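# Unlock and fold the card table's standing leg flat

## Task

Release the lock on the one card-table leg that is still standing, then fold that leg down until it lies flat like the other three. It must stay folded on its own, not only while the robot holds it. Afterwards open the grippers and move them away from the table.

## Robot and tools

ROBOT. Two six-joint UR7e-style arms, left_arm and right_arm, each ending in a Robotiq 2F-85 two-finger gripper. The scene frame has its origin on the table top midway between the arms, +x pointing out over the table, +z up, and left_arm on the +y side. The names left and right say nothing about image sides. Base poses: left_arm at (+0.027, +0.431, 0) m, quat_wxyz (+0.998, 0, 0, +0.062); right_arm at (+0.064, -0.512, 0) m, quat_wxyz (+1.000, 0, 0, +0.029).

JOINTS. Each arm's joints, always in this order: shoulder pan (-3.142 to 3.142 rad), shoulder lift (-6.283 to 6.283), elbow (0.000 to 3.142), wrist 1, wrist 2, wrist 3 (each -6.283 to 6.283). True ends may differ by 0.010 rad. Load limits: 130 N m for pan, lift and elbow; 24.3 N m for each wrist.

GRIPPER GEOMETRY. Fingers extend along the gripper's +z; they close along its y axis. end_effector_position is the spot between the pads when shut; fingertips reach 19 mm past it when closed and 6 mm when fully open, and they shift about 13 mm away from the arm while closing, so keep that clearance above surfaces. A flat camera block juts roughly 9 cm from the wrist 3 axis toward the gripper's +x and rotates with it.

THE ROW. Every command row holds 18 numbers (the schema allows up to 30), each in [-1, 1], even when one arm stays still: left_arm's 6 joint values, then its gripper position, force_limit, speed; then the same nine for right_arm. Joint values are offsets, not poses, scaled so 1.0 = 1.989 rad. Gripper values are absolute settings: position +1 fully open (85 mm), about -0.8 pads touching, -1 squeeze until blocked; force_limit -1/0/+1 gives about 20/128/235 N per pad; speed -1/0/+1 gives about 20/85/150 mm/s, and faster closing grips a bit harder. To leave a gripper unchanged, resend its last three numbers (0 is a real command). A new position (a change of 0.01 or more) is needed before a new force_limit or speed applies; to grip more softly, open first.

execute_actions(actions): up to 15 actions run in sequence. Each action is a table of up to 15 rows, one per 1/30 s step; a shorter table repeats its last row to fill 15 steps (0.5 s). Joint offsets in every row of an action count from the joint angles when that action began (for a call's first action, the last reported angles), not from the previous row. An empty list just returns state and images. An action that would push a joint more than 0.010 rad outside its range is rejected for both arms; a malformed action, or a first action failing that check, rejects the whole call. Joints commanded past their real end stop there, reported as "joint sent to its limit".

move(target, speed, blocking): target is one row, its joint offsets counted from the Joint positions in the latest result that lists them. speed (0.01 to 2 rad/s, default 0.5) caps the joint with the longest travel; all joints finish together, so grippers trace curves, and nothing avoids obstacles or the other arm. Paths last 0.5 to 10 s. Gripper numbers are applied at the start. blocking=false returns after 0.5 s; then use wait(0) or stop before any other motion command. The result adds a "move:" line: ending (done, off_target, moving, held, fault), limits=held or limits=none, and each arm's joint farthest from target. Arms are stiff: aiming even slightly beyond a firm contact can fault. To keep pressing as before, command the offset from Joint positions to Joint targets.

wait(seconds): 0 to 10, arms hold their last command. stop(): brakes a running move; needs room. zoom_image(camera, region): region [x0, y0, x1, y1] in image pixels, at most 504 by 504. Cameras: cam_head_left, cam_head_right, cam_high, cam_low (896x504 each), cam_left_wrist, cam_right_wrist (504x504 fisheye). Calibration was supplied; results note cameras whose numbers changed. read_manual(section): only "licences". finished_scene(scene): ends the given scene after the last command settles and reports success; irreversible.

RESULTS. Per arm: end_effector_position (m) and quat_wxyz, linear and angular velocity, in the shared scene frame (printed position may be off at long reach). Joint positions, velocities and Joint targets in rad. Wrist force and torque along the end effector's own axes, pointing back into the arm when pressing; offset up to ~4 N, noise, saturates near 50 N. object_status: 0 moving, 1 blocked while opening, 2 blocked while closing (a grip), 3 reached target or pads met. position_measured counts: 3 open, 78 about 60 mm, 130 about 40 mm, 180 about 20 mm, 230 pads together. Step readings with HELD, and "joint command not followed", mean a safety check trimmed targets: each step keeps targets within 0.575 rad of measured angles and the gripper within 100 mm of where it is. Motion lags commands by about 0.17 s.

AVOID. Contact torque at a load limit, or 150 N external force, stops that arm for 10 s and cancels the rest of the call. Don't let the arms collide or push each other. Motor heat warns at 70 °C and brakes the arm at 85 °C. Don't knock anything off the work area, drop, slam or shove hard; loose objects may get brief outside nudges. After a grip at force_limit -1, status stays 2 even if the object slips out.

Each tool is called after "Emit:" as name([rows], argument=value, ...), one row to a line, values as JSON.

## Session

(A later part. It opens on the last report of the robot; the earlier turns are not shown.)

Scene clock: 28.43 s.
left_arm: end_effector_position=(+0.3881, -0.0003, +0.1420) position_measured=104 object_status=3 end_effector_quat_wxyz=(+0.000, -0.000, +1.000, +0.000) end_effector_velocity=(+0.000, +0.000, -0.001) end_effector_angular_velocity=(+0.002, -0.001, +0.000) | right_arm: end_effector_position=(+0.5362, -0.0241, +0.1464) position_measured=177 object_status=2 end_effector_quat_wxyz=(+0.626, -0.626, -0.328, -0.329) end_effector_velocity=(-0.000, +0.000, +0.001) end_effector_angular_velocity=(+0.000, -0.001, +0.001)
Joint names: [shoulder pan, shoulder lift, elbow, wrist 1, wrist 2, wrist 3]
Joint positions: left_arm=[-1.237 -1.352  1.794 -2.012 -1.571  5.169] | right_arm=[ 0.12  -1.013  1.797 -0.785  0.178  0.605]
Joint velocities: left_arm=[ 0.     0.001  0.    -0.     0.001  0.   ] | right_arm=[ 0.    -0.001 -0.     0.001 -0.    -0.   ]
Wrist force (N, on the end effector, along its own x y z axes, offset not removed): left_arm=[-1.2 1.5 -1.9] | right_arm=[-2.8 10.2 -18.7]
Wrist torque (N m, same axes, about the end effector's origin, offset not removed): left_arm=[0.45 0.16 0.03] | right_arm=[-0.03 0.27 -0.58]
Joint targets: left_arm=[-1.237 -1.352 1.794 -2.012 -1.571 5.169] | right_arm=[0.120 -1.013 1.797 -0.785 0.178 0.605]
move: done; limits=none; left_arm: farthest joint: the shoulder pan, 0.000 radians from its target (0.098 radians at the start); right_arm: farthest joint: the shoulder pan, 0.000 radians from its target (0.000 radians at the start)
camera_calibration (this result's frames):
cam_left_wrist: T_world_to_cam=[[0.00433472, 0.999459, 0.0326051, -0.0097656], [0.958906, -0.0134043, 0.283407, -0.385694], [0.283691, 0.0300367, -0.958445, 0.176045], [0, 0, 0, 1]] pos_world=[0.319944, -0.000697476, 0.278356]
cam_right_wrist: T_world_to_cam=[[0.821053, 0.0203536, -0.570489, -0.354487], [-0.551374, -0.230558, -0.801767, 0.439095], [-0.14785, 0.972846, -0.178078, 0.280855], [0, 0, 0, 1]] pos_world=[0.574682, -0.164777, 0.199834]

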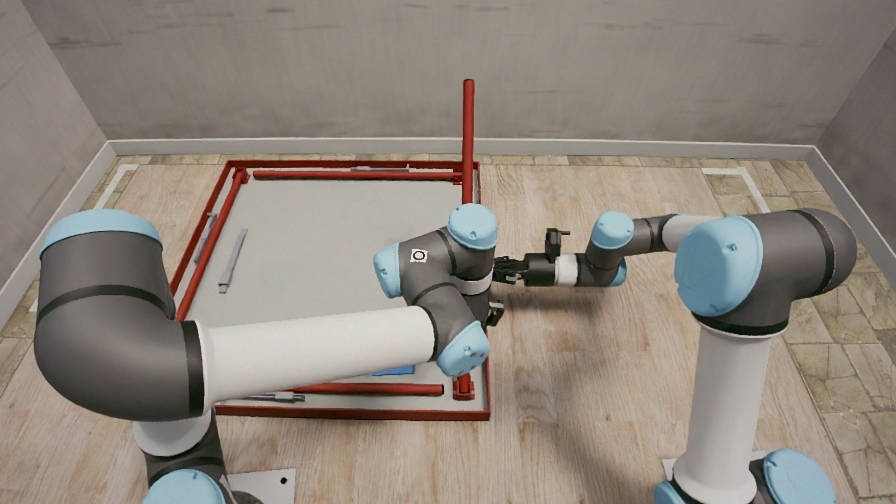

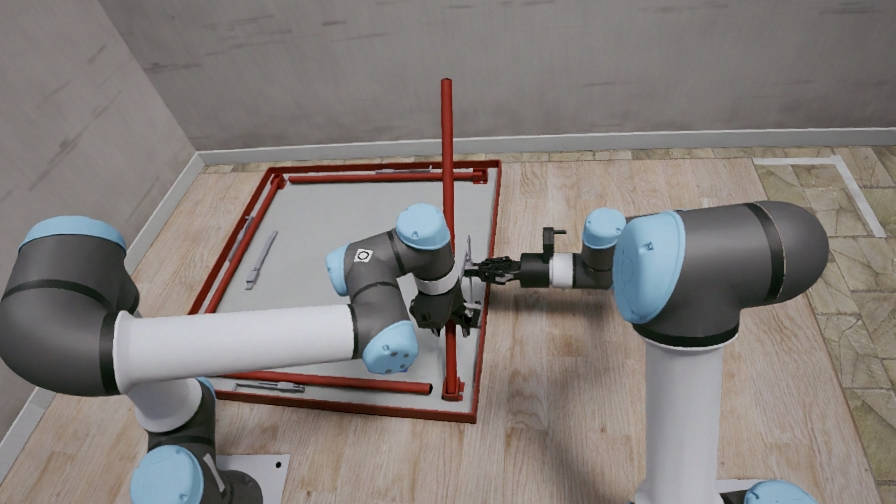

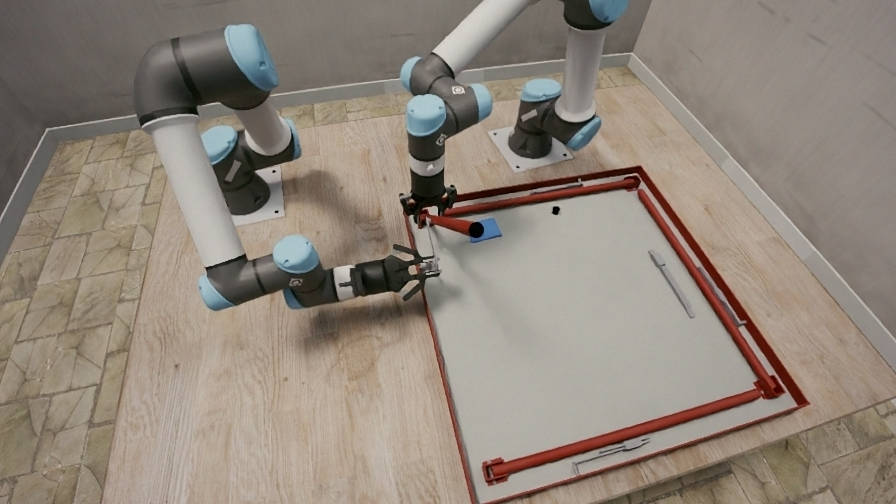

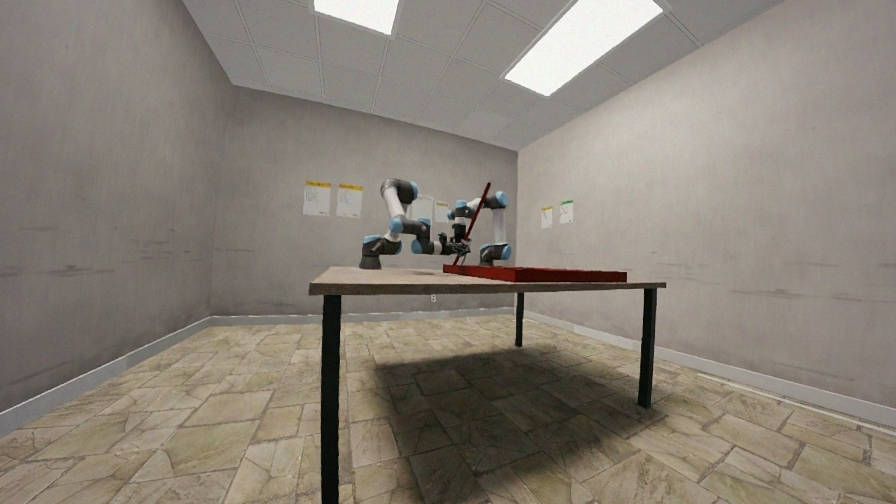

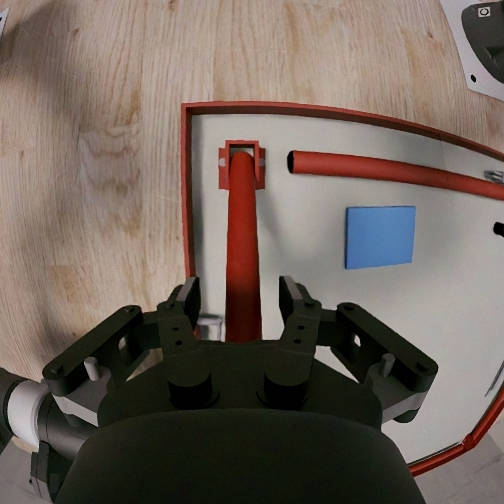

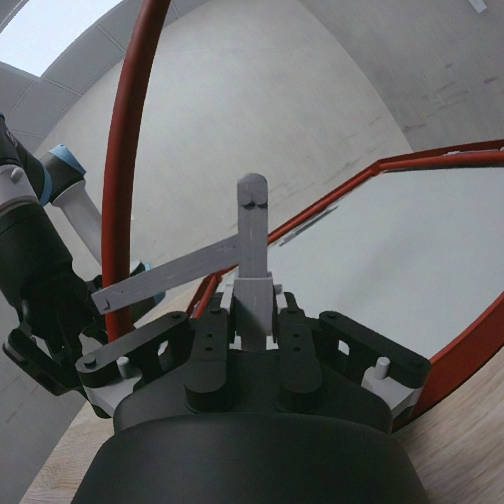

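Emit:
move(target=[0.004,0,0,0,0,0.004,-1,-0.8,-0.7,0,0,0,0,0,0,-1,-0.7,-0.5])

Emit:
move(target=[0,0,0,0,0,0,-1,-0.8,-0.7,0,0,0,0,0,0,-0.1,-0.6,0])

Emit:
move(target=[0,0,0,0,0,0,-1,-0.8,-0.7,-0.1,-0.031,0.055,-0.024,-0.1,0,-0.1,-0.6,0], speed=0.3)

Emit:
move(target=[0.0235,0.0435,-0.002,-0.0415,0,0.0235,-1,-0.8,-0.7,-0.04,0,0,0,0,0,-0.1,-0.6,0], speed=0.08)

Emit:
move(target=[0.0085,0.0395,0.0155,-0.055,0,0.0085,-1,-0.8,-0.7,-0.05,0,0,0,0,0,-0.1,-0.6,0], speed=0.07)

Scene clock: 41.60 s.
left_arm: end_effector_position=(+0.3915, +0.0025, +0.1420) position_measured=179 object_status=0 end_effector_quat_wxyz=(+0.000, -0.000, +1.000, +0.000) end_effector_velocity=(-0.000, +0.000, +0.000) end_effector_angular_velocity=(-0.000, +0.000, +0.000) | right_arm: end_effector_position=(+0.5362, -0.0241, +0.1464) position_measured=177 object_status=2 end_effector_quat_wxyz=(+0.626, -0.626, -0.328, -0.329) end_effector_velocity=(+0.000, -0.000, +0.000) end_effector_angular_velocity=(+0.000, -0.000, -0.000)
Joint names: [shoulder pan, shoulder lift, elbow, wrist 1, wrist 2, wrist 3]
Joint positions: left_arm=[-1.229 -1.352  1.794 -2.012 -1.571  5.177] | right_arm=[ 0.12  -1.013  1.797 -0.785  0.178  0.605]
Joint velocities: left_arm=[ 0.    -0.001 -0.     0.001 -0.    -0.   ] | right_arm=[-0.    -0.    -0.001  0.     0.     0.   ]
Wrist force (N, on the end effector, along its own x y z axes, offset not removed): left_arm=[6.5 -4.2 1.2] | right_arm=[-2.1 11.0 1.4]
Wrist torque (N m, same axes, about the end effector's origin, offset not removed): left_arm=[0.42 -0.14 0.17] | right_arm=[-0.20 0.25 -0.39]
Joint targets: left_arm=[-1.229 -1.352 1.794 -2.012 -1.571 5.177] | right_arm=[0.120 -1.013 1.797 -0.785 0.178 0.605]
move: done; limits=none; left_arm: farthest joint: the shoulder pan, 0.000 radians from its target (0.008 radians at the start); right_arm: farthest joint: the shoulder pan, 0.000 radians from its target (0.000 radians at the start)
camera_calibration (this result's frames):
cam_left_wrist: T_world_to_cam=[[0.00438804, 0.99946, 0.0325514, -0.0126354], [0.958907, -0.0134401, 0.2834, -0.388913], [0.283685, 0.0299703, -0.958449, 0.174978], [0, 0, 0, 1]] pos_world=[0.323349, 0.00215739, 0.278337]
cam_right_wrist: T_world_to_cam=[[0.821046, 0.0203593, -0.570499, -0.35448], [-0.551382, -0.230562, -0.80176, 0.439097], [-0.147859, 0.972845, -0.178076, 0.28086], [0, 0, 0, 1]] pos_world=[0.574682, -0.164777, 0.199834]

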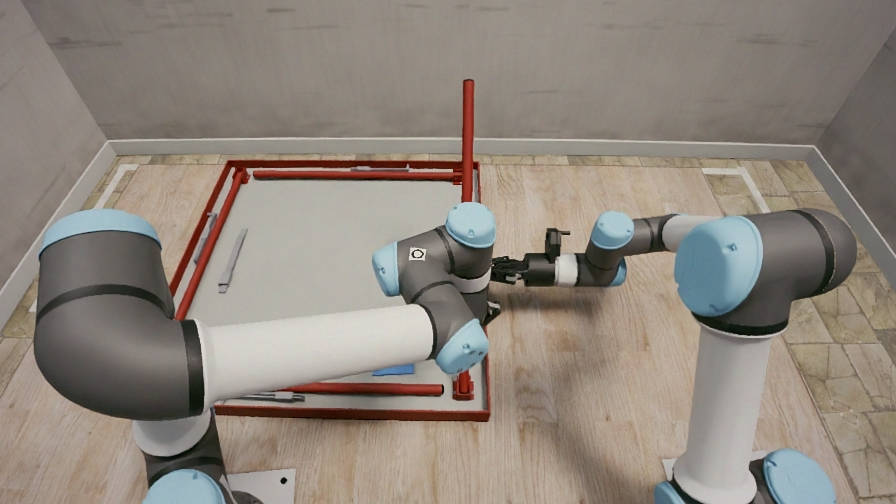

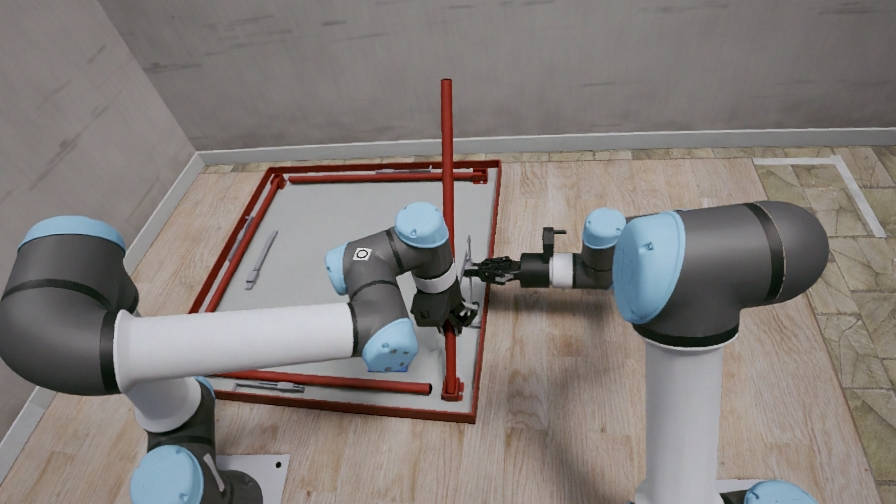

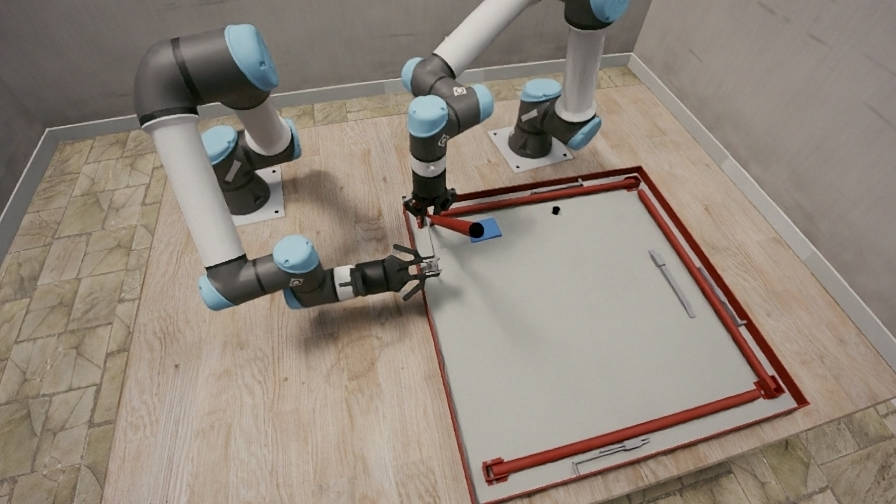

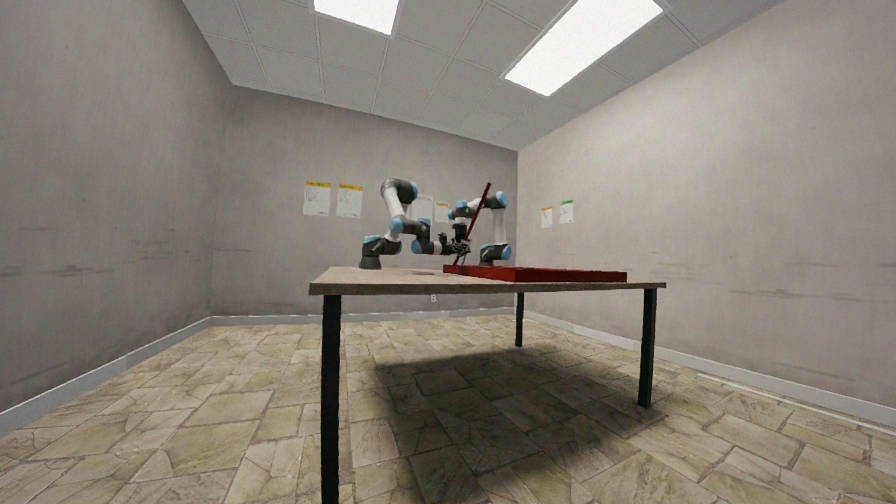

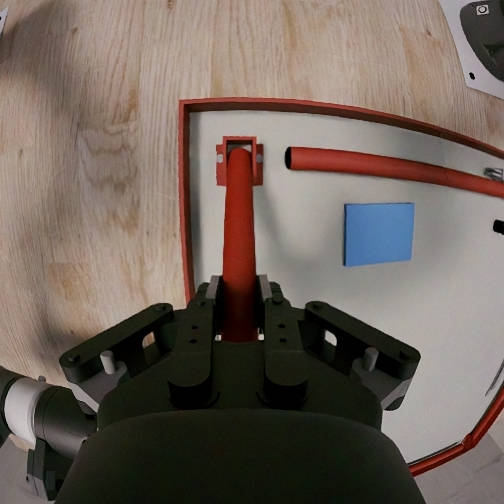

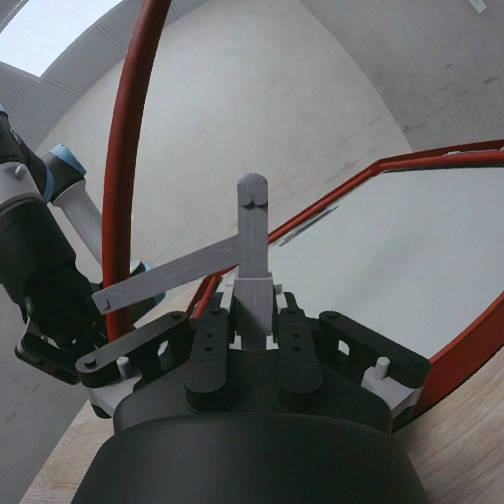

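Scene clock: 42.13 s.
left_arm: end_effector_position=(+0.3915, +0.0025, +0.1420) position_measured=179 object_status=2 end_effector_quat_wxyz=(+0.000, -0.000, +1.000, +0.000) end_effector_velocity=(-0.000, -0.001, +0.001) end_effector_angular_velocity=(-0.002, +0.001, -0.000) | right_arm: end_effector_position=(+0.5361, -0.0241, +0.1464) position_measured=141 object_status=0 end_effector_quat_wxyz=(+0.626, -0.626, -0.328, -0.329) end_effector_velocity=(+0.000, -0.000, +0.000) end_effector_angular_velocity=(+0.000, -0.001, -0.000)
Joint names: [shoulder pan, shoulder lift, elbow, wrist 1, wrist 2, wrist 3]
Joint positions: left_arm=[-1.229 -1.352  1.794 -2.012 -1.571  5.177] | right_arm=[ 0.12  -1.013  1.797 -0.784  0.178  0.605]
Joint velocities: left_arm=[-0.    -0.001 -0.001  0.    -0.002  0.   ] | right_arm=[-0.    -0.    -0.001 -0.    -0.    -0.   ]
Wrist force (N, on the end effector, along its own x y z axes, offset not removed): left_arm=[-0.6 -10.1 7.6] | right_arm=[-1.4 -0.9 1.1]
Wrist torque (N m, same axes, about the end effector's origin, offset not removed): left_arm=[-0.02 0.34 0.23] | right_arm=[-0.27 0.26 -0.03]
Joint targets: left_arm=[-1.229 -1.352 1.794 -2.012 -1.571 5.177] | right_arm=[0.120 -1.013 1.797 -0.785 0.178 0.605]
move: done; limits=none; left_arm: farthest joint: the shoulder pan, 0.000 radians from its target (0.000 radians at the start); right_arm: farthest joint: the wrist 1, 0.001 radians from its target (0.000 radians at the start)
camera_calibration (this result's frames):
cam_left_wrist: T_world_to_cam=[[0.00438266, 0.999461, 0.0325418, -0.0126335], [0.958906, -0.0134323, 0.283405, -0.388917], [0.283689, 0.0299625, -0.958448, 0.174981], [0, 0, 0, 1]] pos_world=[0.32335, 0.00215975, 0.278343]
cam_right_wrist: T_world_to_cam=[[0.82102, 0.0205114, -0.570531, -0.354414], [-0.551368, -0.230672, -0.801738, 0.439052], [-0.14805, 0.972815, -0.178077, 0.280954], [0, 0, 0, 1]] pos_world=[0.574656, -0.16477, 0.199832]

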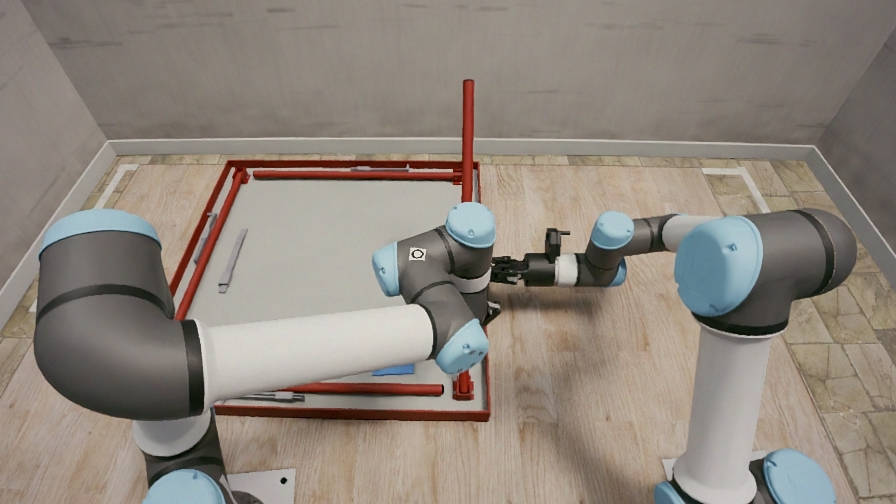

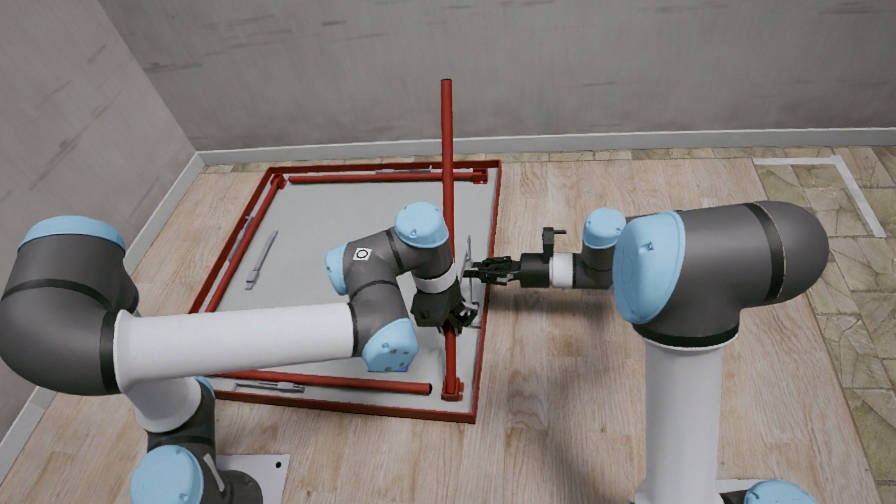

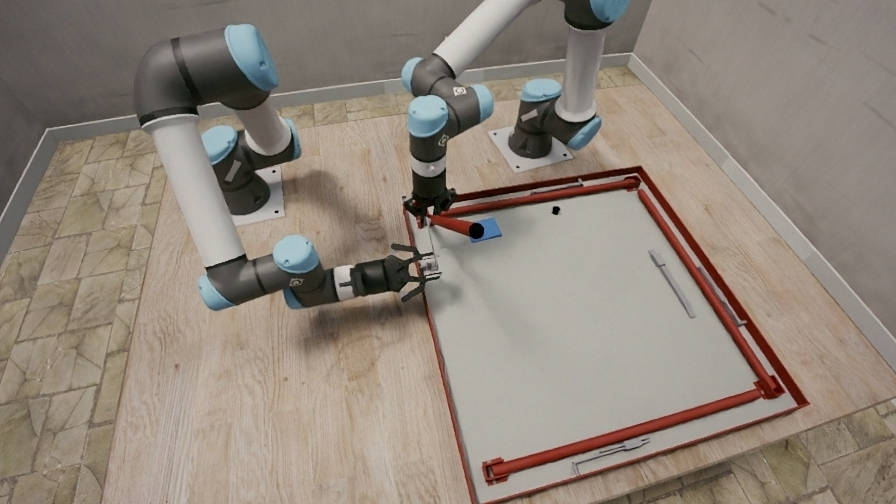

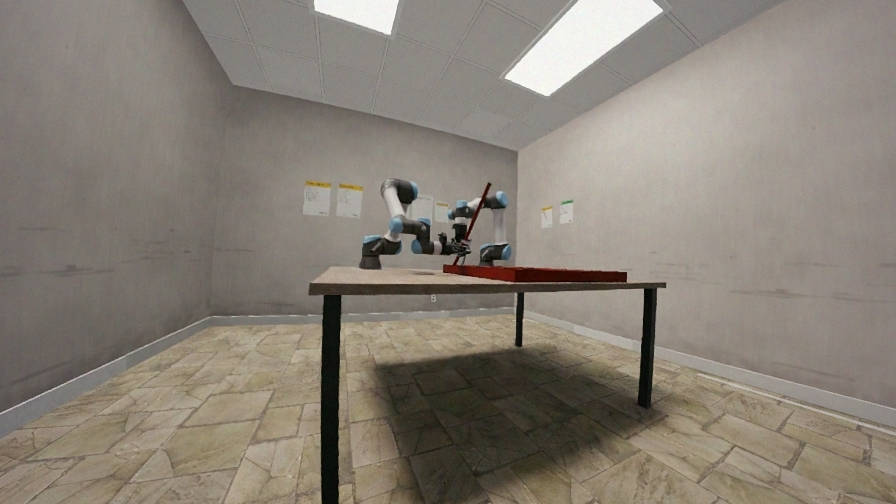

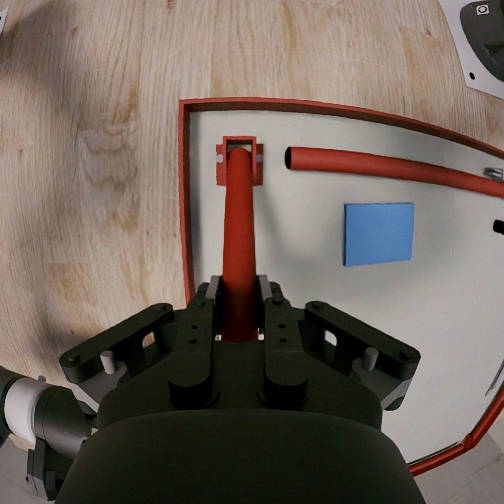

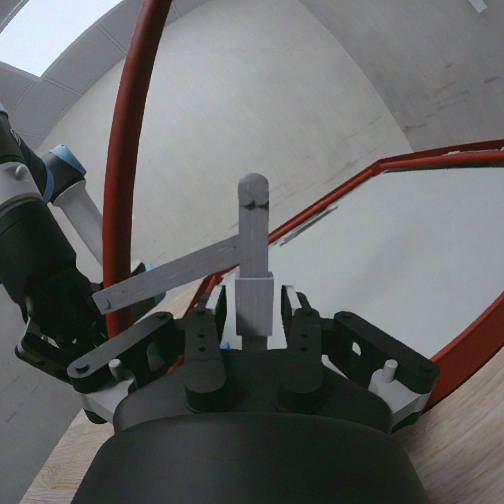

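Scene clock: 43.30 s.
left_arm: end_effector_position=(+0.3915, +0.0025, +0.1420) position_measured=179 object_status=2 end_effector_quat_wxyz=(+0.000, -0.000, +1.000, +0.000) end_effector_velocity=(-0.000, +0.000, -0.000) end_effector_angular_velocity=(+0.000, -0.000, -0.000) | right_arm: end_effector_position=(+0.5341, -0.1207, +0.1466) position_measured=141 object_status=3 end_effector_quat_wxyz=(+0.626, -0.626, -0.328, -0.329) end_effector_velocity=(-0.000, -0.000, +0.001) end_effector_angular_velocity=(-0.000, -0.002, +0.001)
Joint names: [shoulder pan, shoulder lift, elbow, wrist 1, wrist 2, wrist 3]
Joint positions: left_arm=[-1.229 -1.352  1.794 -2.012 -1.571  5.177] | right_arm=[-0.078 -1.074  1.906 -0.832 -0.021  0.605]
Joint velocities: left_arm=[-0.    -0.     0.001 -0.001  0.    -0.   ] | right_arm=[-0.001 -0.001 -0.    -0.    -0.002 -0.   ]
Wrist force (N, on the end effector, along its own x y z axes, offset not removed): left_arm=[-1.2 -8.1 9.9] | right_arm=[0.2 0.5 -0.3]
Wrist torque (N m, same axes, about the end effector's origin, offset not removed): left_arm=[0.23 0.25 0.16] | right_arm=[-0.01 0.02 -0.03]
Joint targets: left_arm=[-1.229 -1.352 1.794 -2.012 -1.571 5.177] | right_arm=[-0.079 -1.074 1.906 -0.832 -0.021 0.605]
move: done; limits=none; left_arm: farthest joint: the shoulder pan, 0.000 radians from its target (0.000 radians at the start); right_arm: farthest joint: the shoulder pan, 0.000 radians from its target (0.199 radians at the start)
camera_calibration (this result's frames):
cam_left_wrist: T_world_to_cam=[[0.00438281, 0.999461, 0.0325417, -0.0126335], [0.958906, -0.0134324, 0.283405, -0.388917], [0.283689, 0.0299624, -0.958448, 0.174981], [0, 0, 0, 1]] pos_world=[0.32335, 0.00215973, 0.278343]
cam_right_wrist: T_world_to_cam=[[0.821023, 0.0204792, -0.570528, -0.35067], [-0.551358, -0.230765, -0.801718, 0.415815], [-0.148076, 0.972794, -0.178172, 0.374745], [0, 0, 0, 1]] pos_world=[0.572662, -0.261413, 0.200069]

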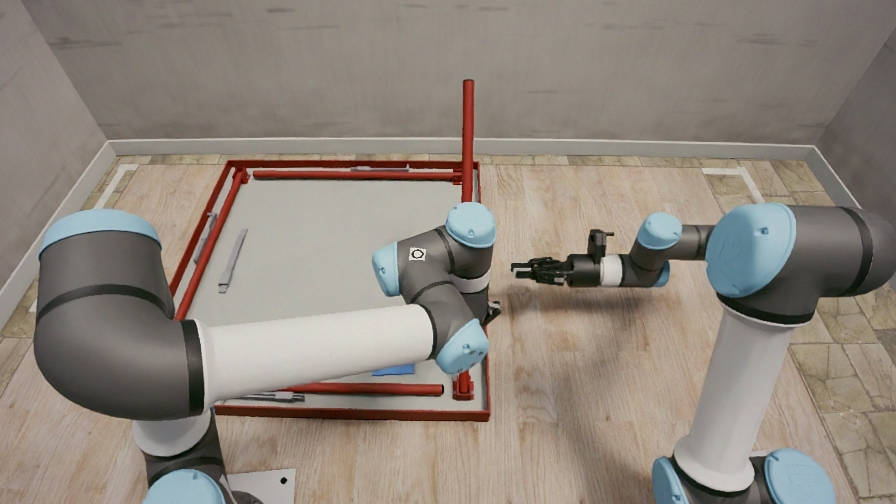

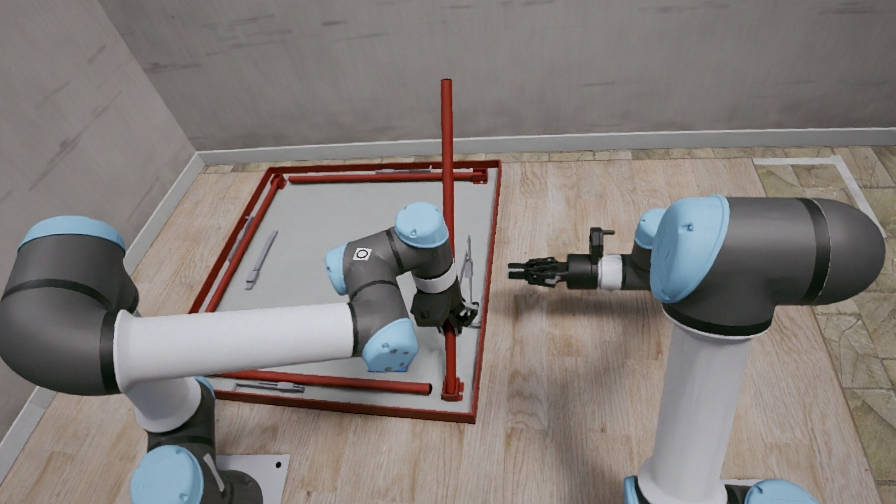

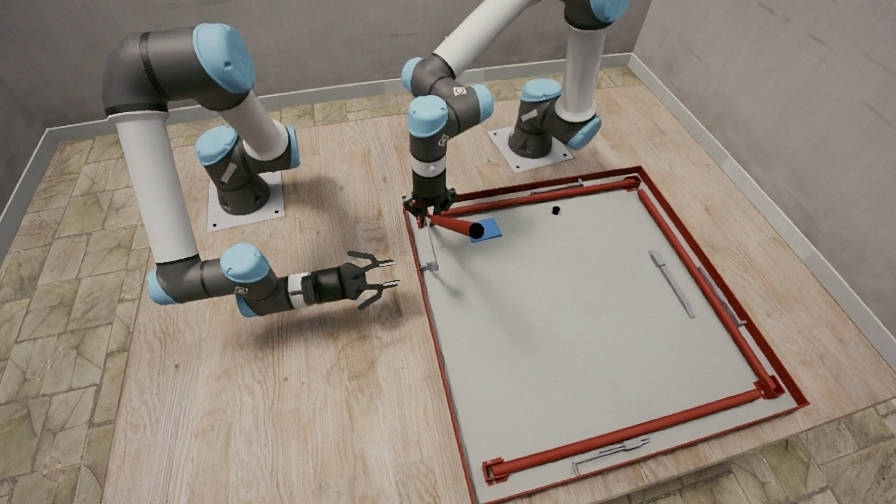

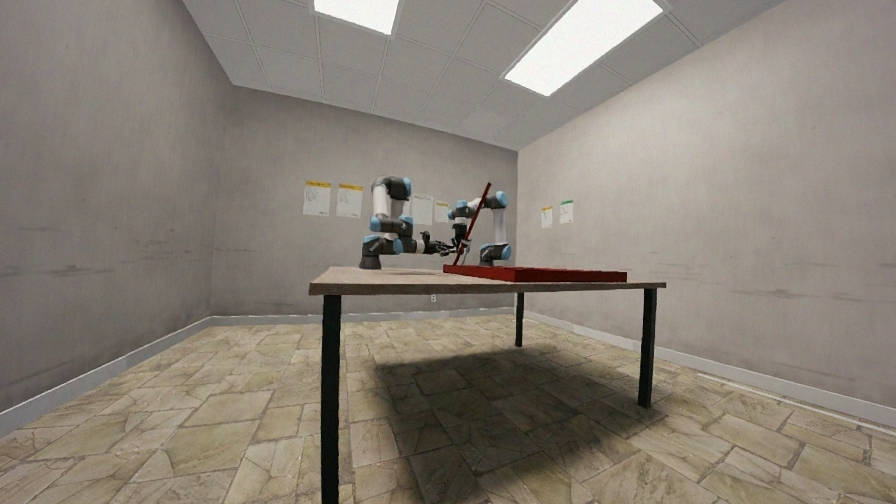

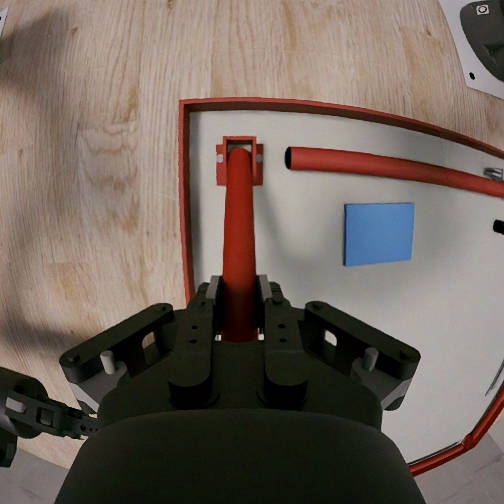

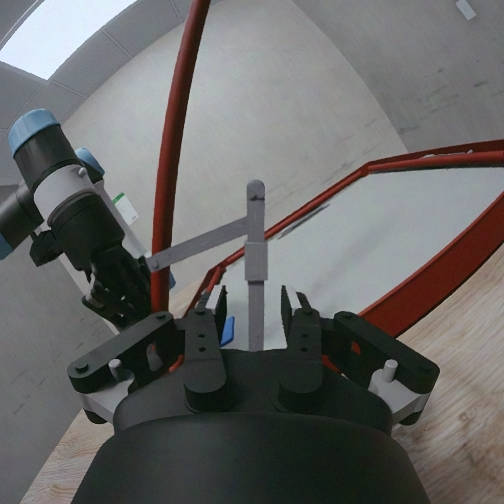

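Scene clock: 44.73 s.
left_arm: end_effector_position=(+0.4210, +0.0021, +0.1039) position_measured=179 object_status=2 end_effector_quat_wxyz=(-0.000, -0.000, +1.000, -0.000) end_effector_velocity=(+0.001, +0.001, -0.001) end_effector_angular_velocity=(+0.003, -0.003, +0.000) | right_arm: end_effector_position=(+0.5636, -0.1592, +0.1466) position_measured=141 object_status=3 end_effector_quat_wxyz=(+0.613, -0.639, -0.303, -0.353) end_effector_velocity=(-0.000, -0.001, -0.001) end_effector_angular_velocity=(+0.000, +0.003, -0.002)
Joint names: [shoulder pan, shoulder lift, elbow, wrist 1, wrist 2, wrist 3]
Joint positions: left_arm=[-1.182 -1.266  1.79  -2.095 -1.571  5.224] | right_arm=[-0.158 -1.074  1.906 -0.832 -0.021  0.605]
Joint velocities: left_arm=[ 0.001  0.002  0.    -0.001  0.004  0.001] | right_arm=[-0.002  0.     0.002  0.001 -0.     0.   ]
Wrist force (N, on the end effector, along its own x y z axes, offset not removed): left_arm=[13.8 -10.4 14.1] | right_arm=[-0.4 0.0 0.9]
Wrist torque (N m, same axes, about the end effector's origin, offset not removed): left_arm=[0.39 0.40 0.11] | right_arm=[0.00 0.11 -0.08]
Joint targets: left_arm=[-1.182 -1.266 1.790 -2.095 -1.571 5.224] | right_arm=[-0.158 -1.074 1.906 -0.832 -0.021 0.605]
move: done; limits=none; left_arm: farthest joint: the shoulder pan, 0.000 radians from its target (0.047 radians at the start); right_arm: farthest joint: the shoulder pan, 0.000 radians from its target (0.079 radians at the start)
camera_calibration (this result's frames):
cam_left_wrist: T_world_to_cam=[[0.00445479, 0.999468, 0.0323187, -0.011076], [0.958986, -0.0134298, 0.283135, -0.40643], [0.283419, 0.0297319, -0.958535, 0.130225], [0, 0, 0, 1]] pos_world=[0.352901, 0.00174001, 0.240258]
cam_right_wrist: T_world_to_cam=[[0.82006, -0.0446964, -0.57053, -0.383961], [-0.567923, -0.186312, -0.801717, 0.439627], [-0.0704628, 0.981473, -0.178171, 0.374207], [0, 0, 0, 1]] pos_world=[0.590913, -0.302528, 0.200069]

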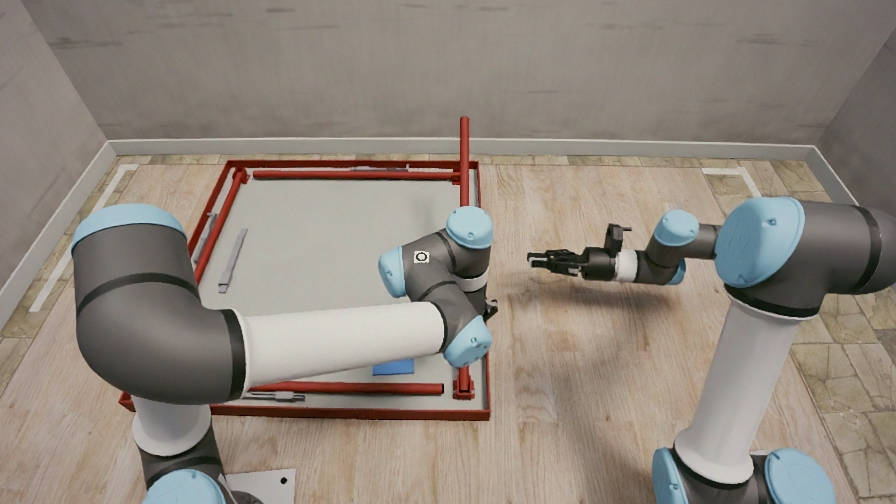

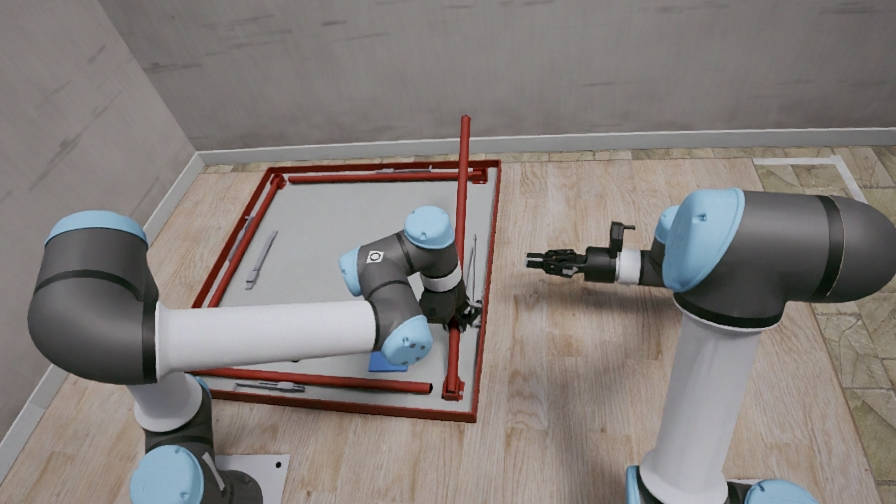

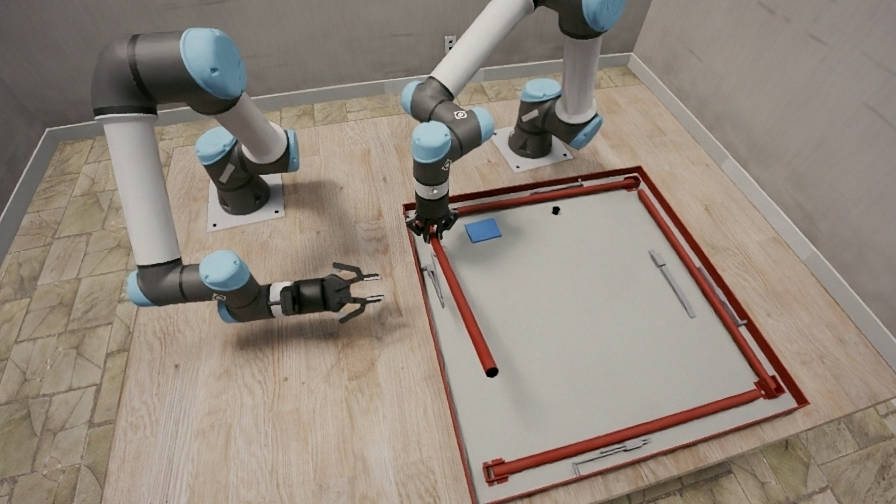

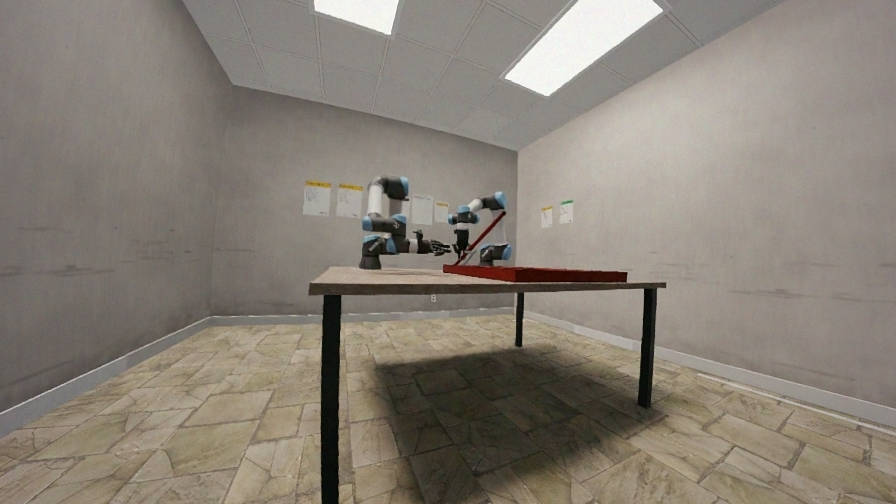

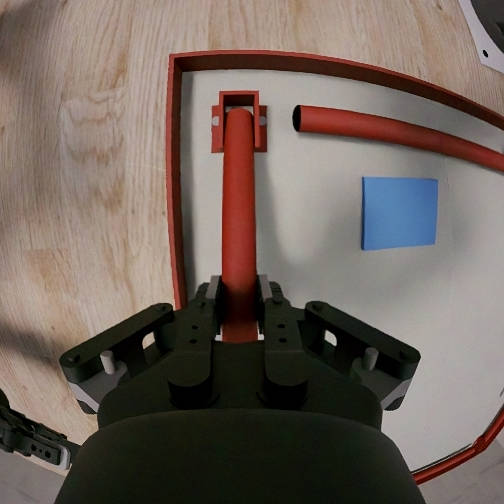

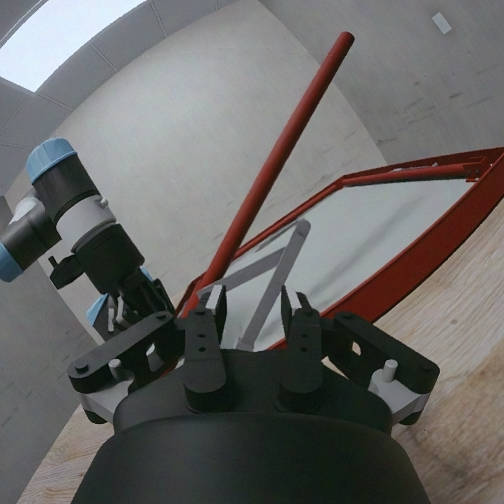

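Scene clock: 46.67 s.
left_arm: end_effector_position=(+0.4321, +0.0018, +0.0568) position_measured=179 object_status=2 end_effector_quat_wxyz=(-0.000, -0.000, +1.000, -0.000) end_effector_velocity=(-0.000, +0.001, -0.001) end_effector_angular_velocity=(+0.003, +0.001, +0.000) | right_arm: end_effector_position=(+0.5961, -0.2105, +0.1466) position_measured=141 object_status=3 end_effector_quat_wxyz=(-0.594, +0.653, +0.271, +0.383) end_effector_velocity=(+0.001, -0.001, +0.000) end_effector_angular_velocity=(-0.000, -0.001, -0.002)
Joint names: [shoulder pan, shoulder lift, elbow, wrist 1, wrist 2, wrist 3]
Joint positions: left_arm=[-1.166 -1.187  1.821 -2.204 -1.571  5.241] | right_arm=[-0.257 -1.074  1.906 -0.832 -0.021  0.605]
Joint velocities: left_arm=[0.    0.001 0.002 0.    0.001 0.   ] | right_arm=[-0.002 -0.001 -0.    -0.     0.    -0.   ]
Wrist force (N, on the end effector, along its own x y z axes, offset not removed): left_arm=[14.4 -3.5 9.3] | right_arm=[-0.4 0.4 2.5]
Wrist torque (N m, same axes, about the end effector's origin, offset not removed): left_arm=[0.08 0.23 0.09] | right_arm=[-0.06 0.05 -0.04]
Joint targets: left_arm=[-1.166 -1.187 1.821 -2.204 -1.571 5.241] | right_arm=[-0.257 -1.074 1.906 -0.832 -0.021 0.605]
move: done; limits=none; left_arm: farthest joint: the shoulder pan, 0.000 radians from its target (0.017 radians at the start); right_arm: farthest joint: the shoulder pan, 0.000 radians from its target (0.100 radians at the start)
camera_calibration (this result's frames):
cam_left_wrist: T_world_to_cam=[[0.00452114, 0.999476, 0.0320655, -0.00936137], [0.959075, -0.0134123, 0.282833, -0.40376], [0.283115, 0.0294745, -0.958633, 0.0820759], [0, 0, 0, 1]] pos_world=[0.364042, 0.00152195, 0.193178]
cam_right_wrist: T_world_to_cam=[[0.811585, -0.125802, -0.57053, -0.424925], [-0.583601, -0.129073, -0.801717, 0.469932], [0.0272175, 0.983623, -0.178171, 0.369016], [0, 0, 0, 1]] pos_world=[0.609072, -0.355774, 0.200069]

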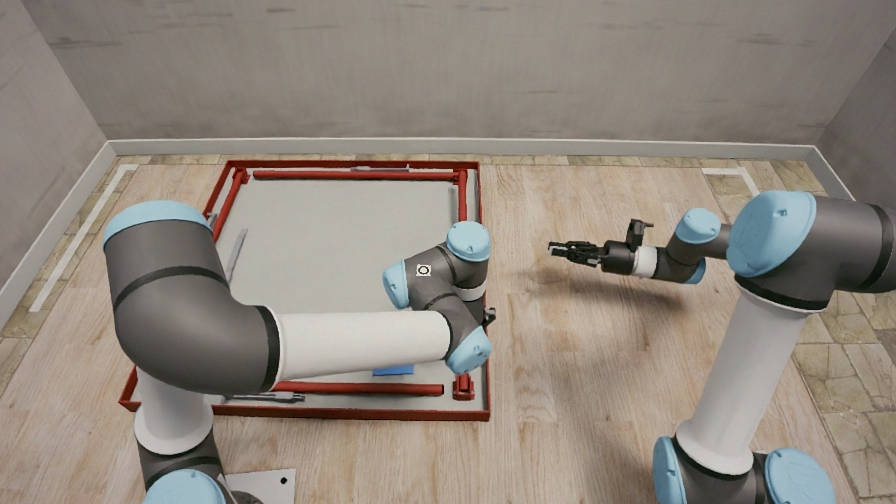

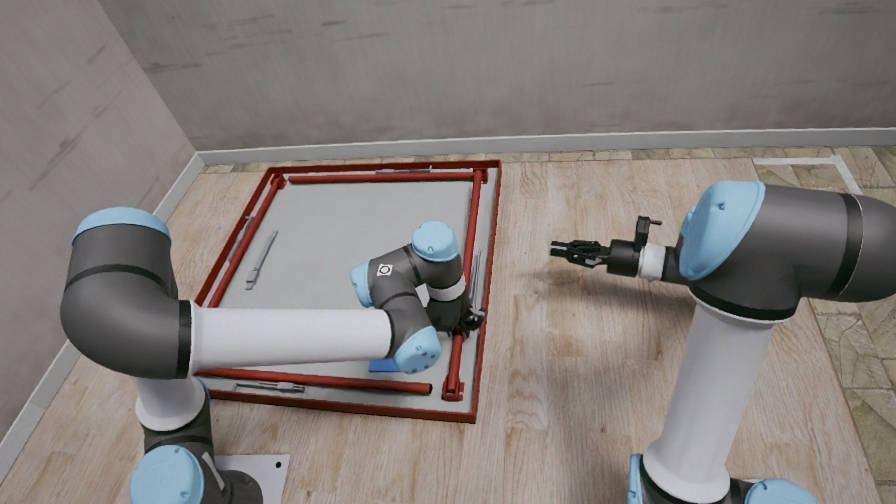

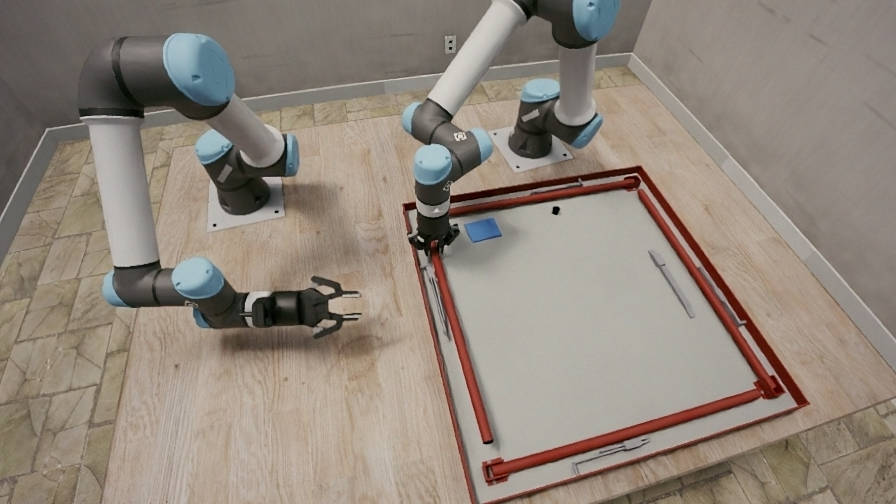

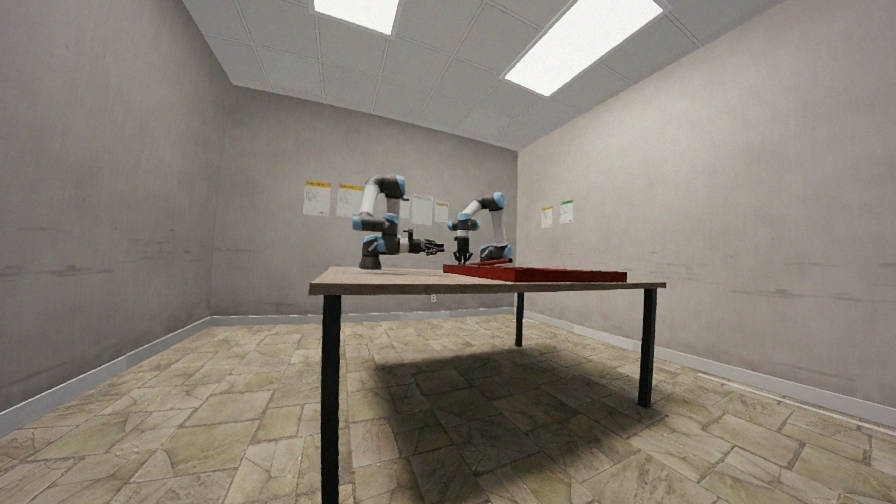

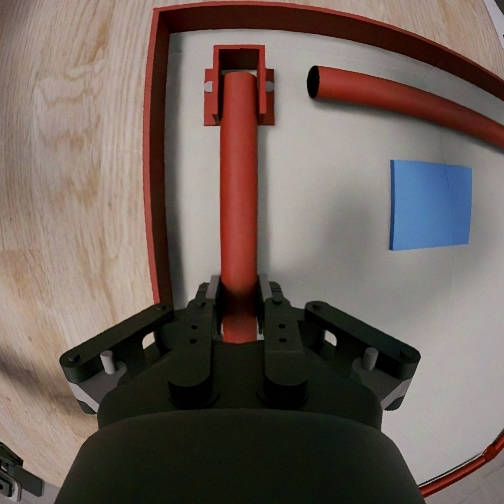

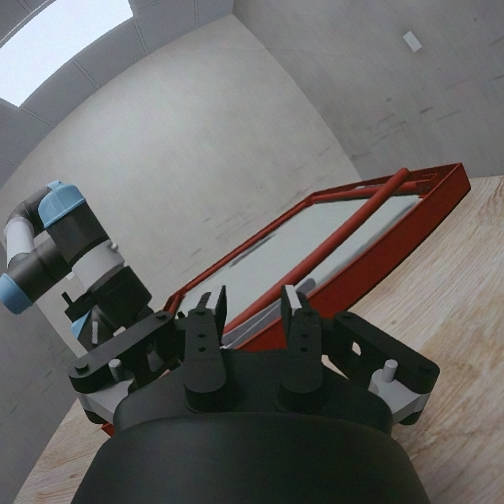

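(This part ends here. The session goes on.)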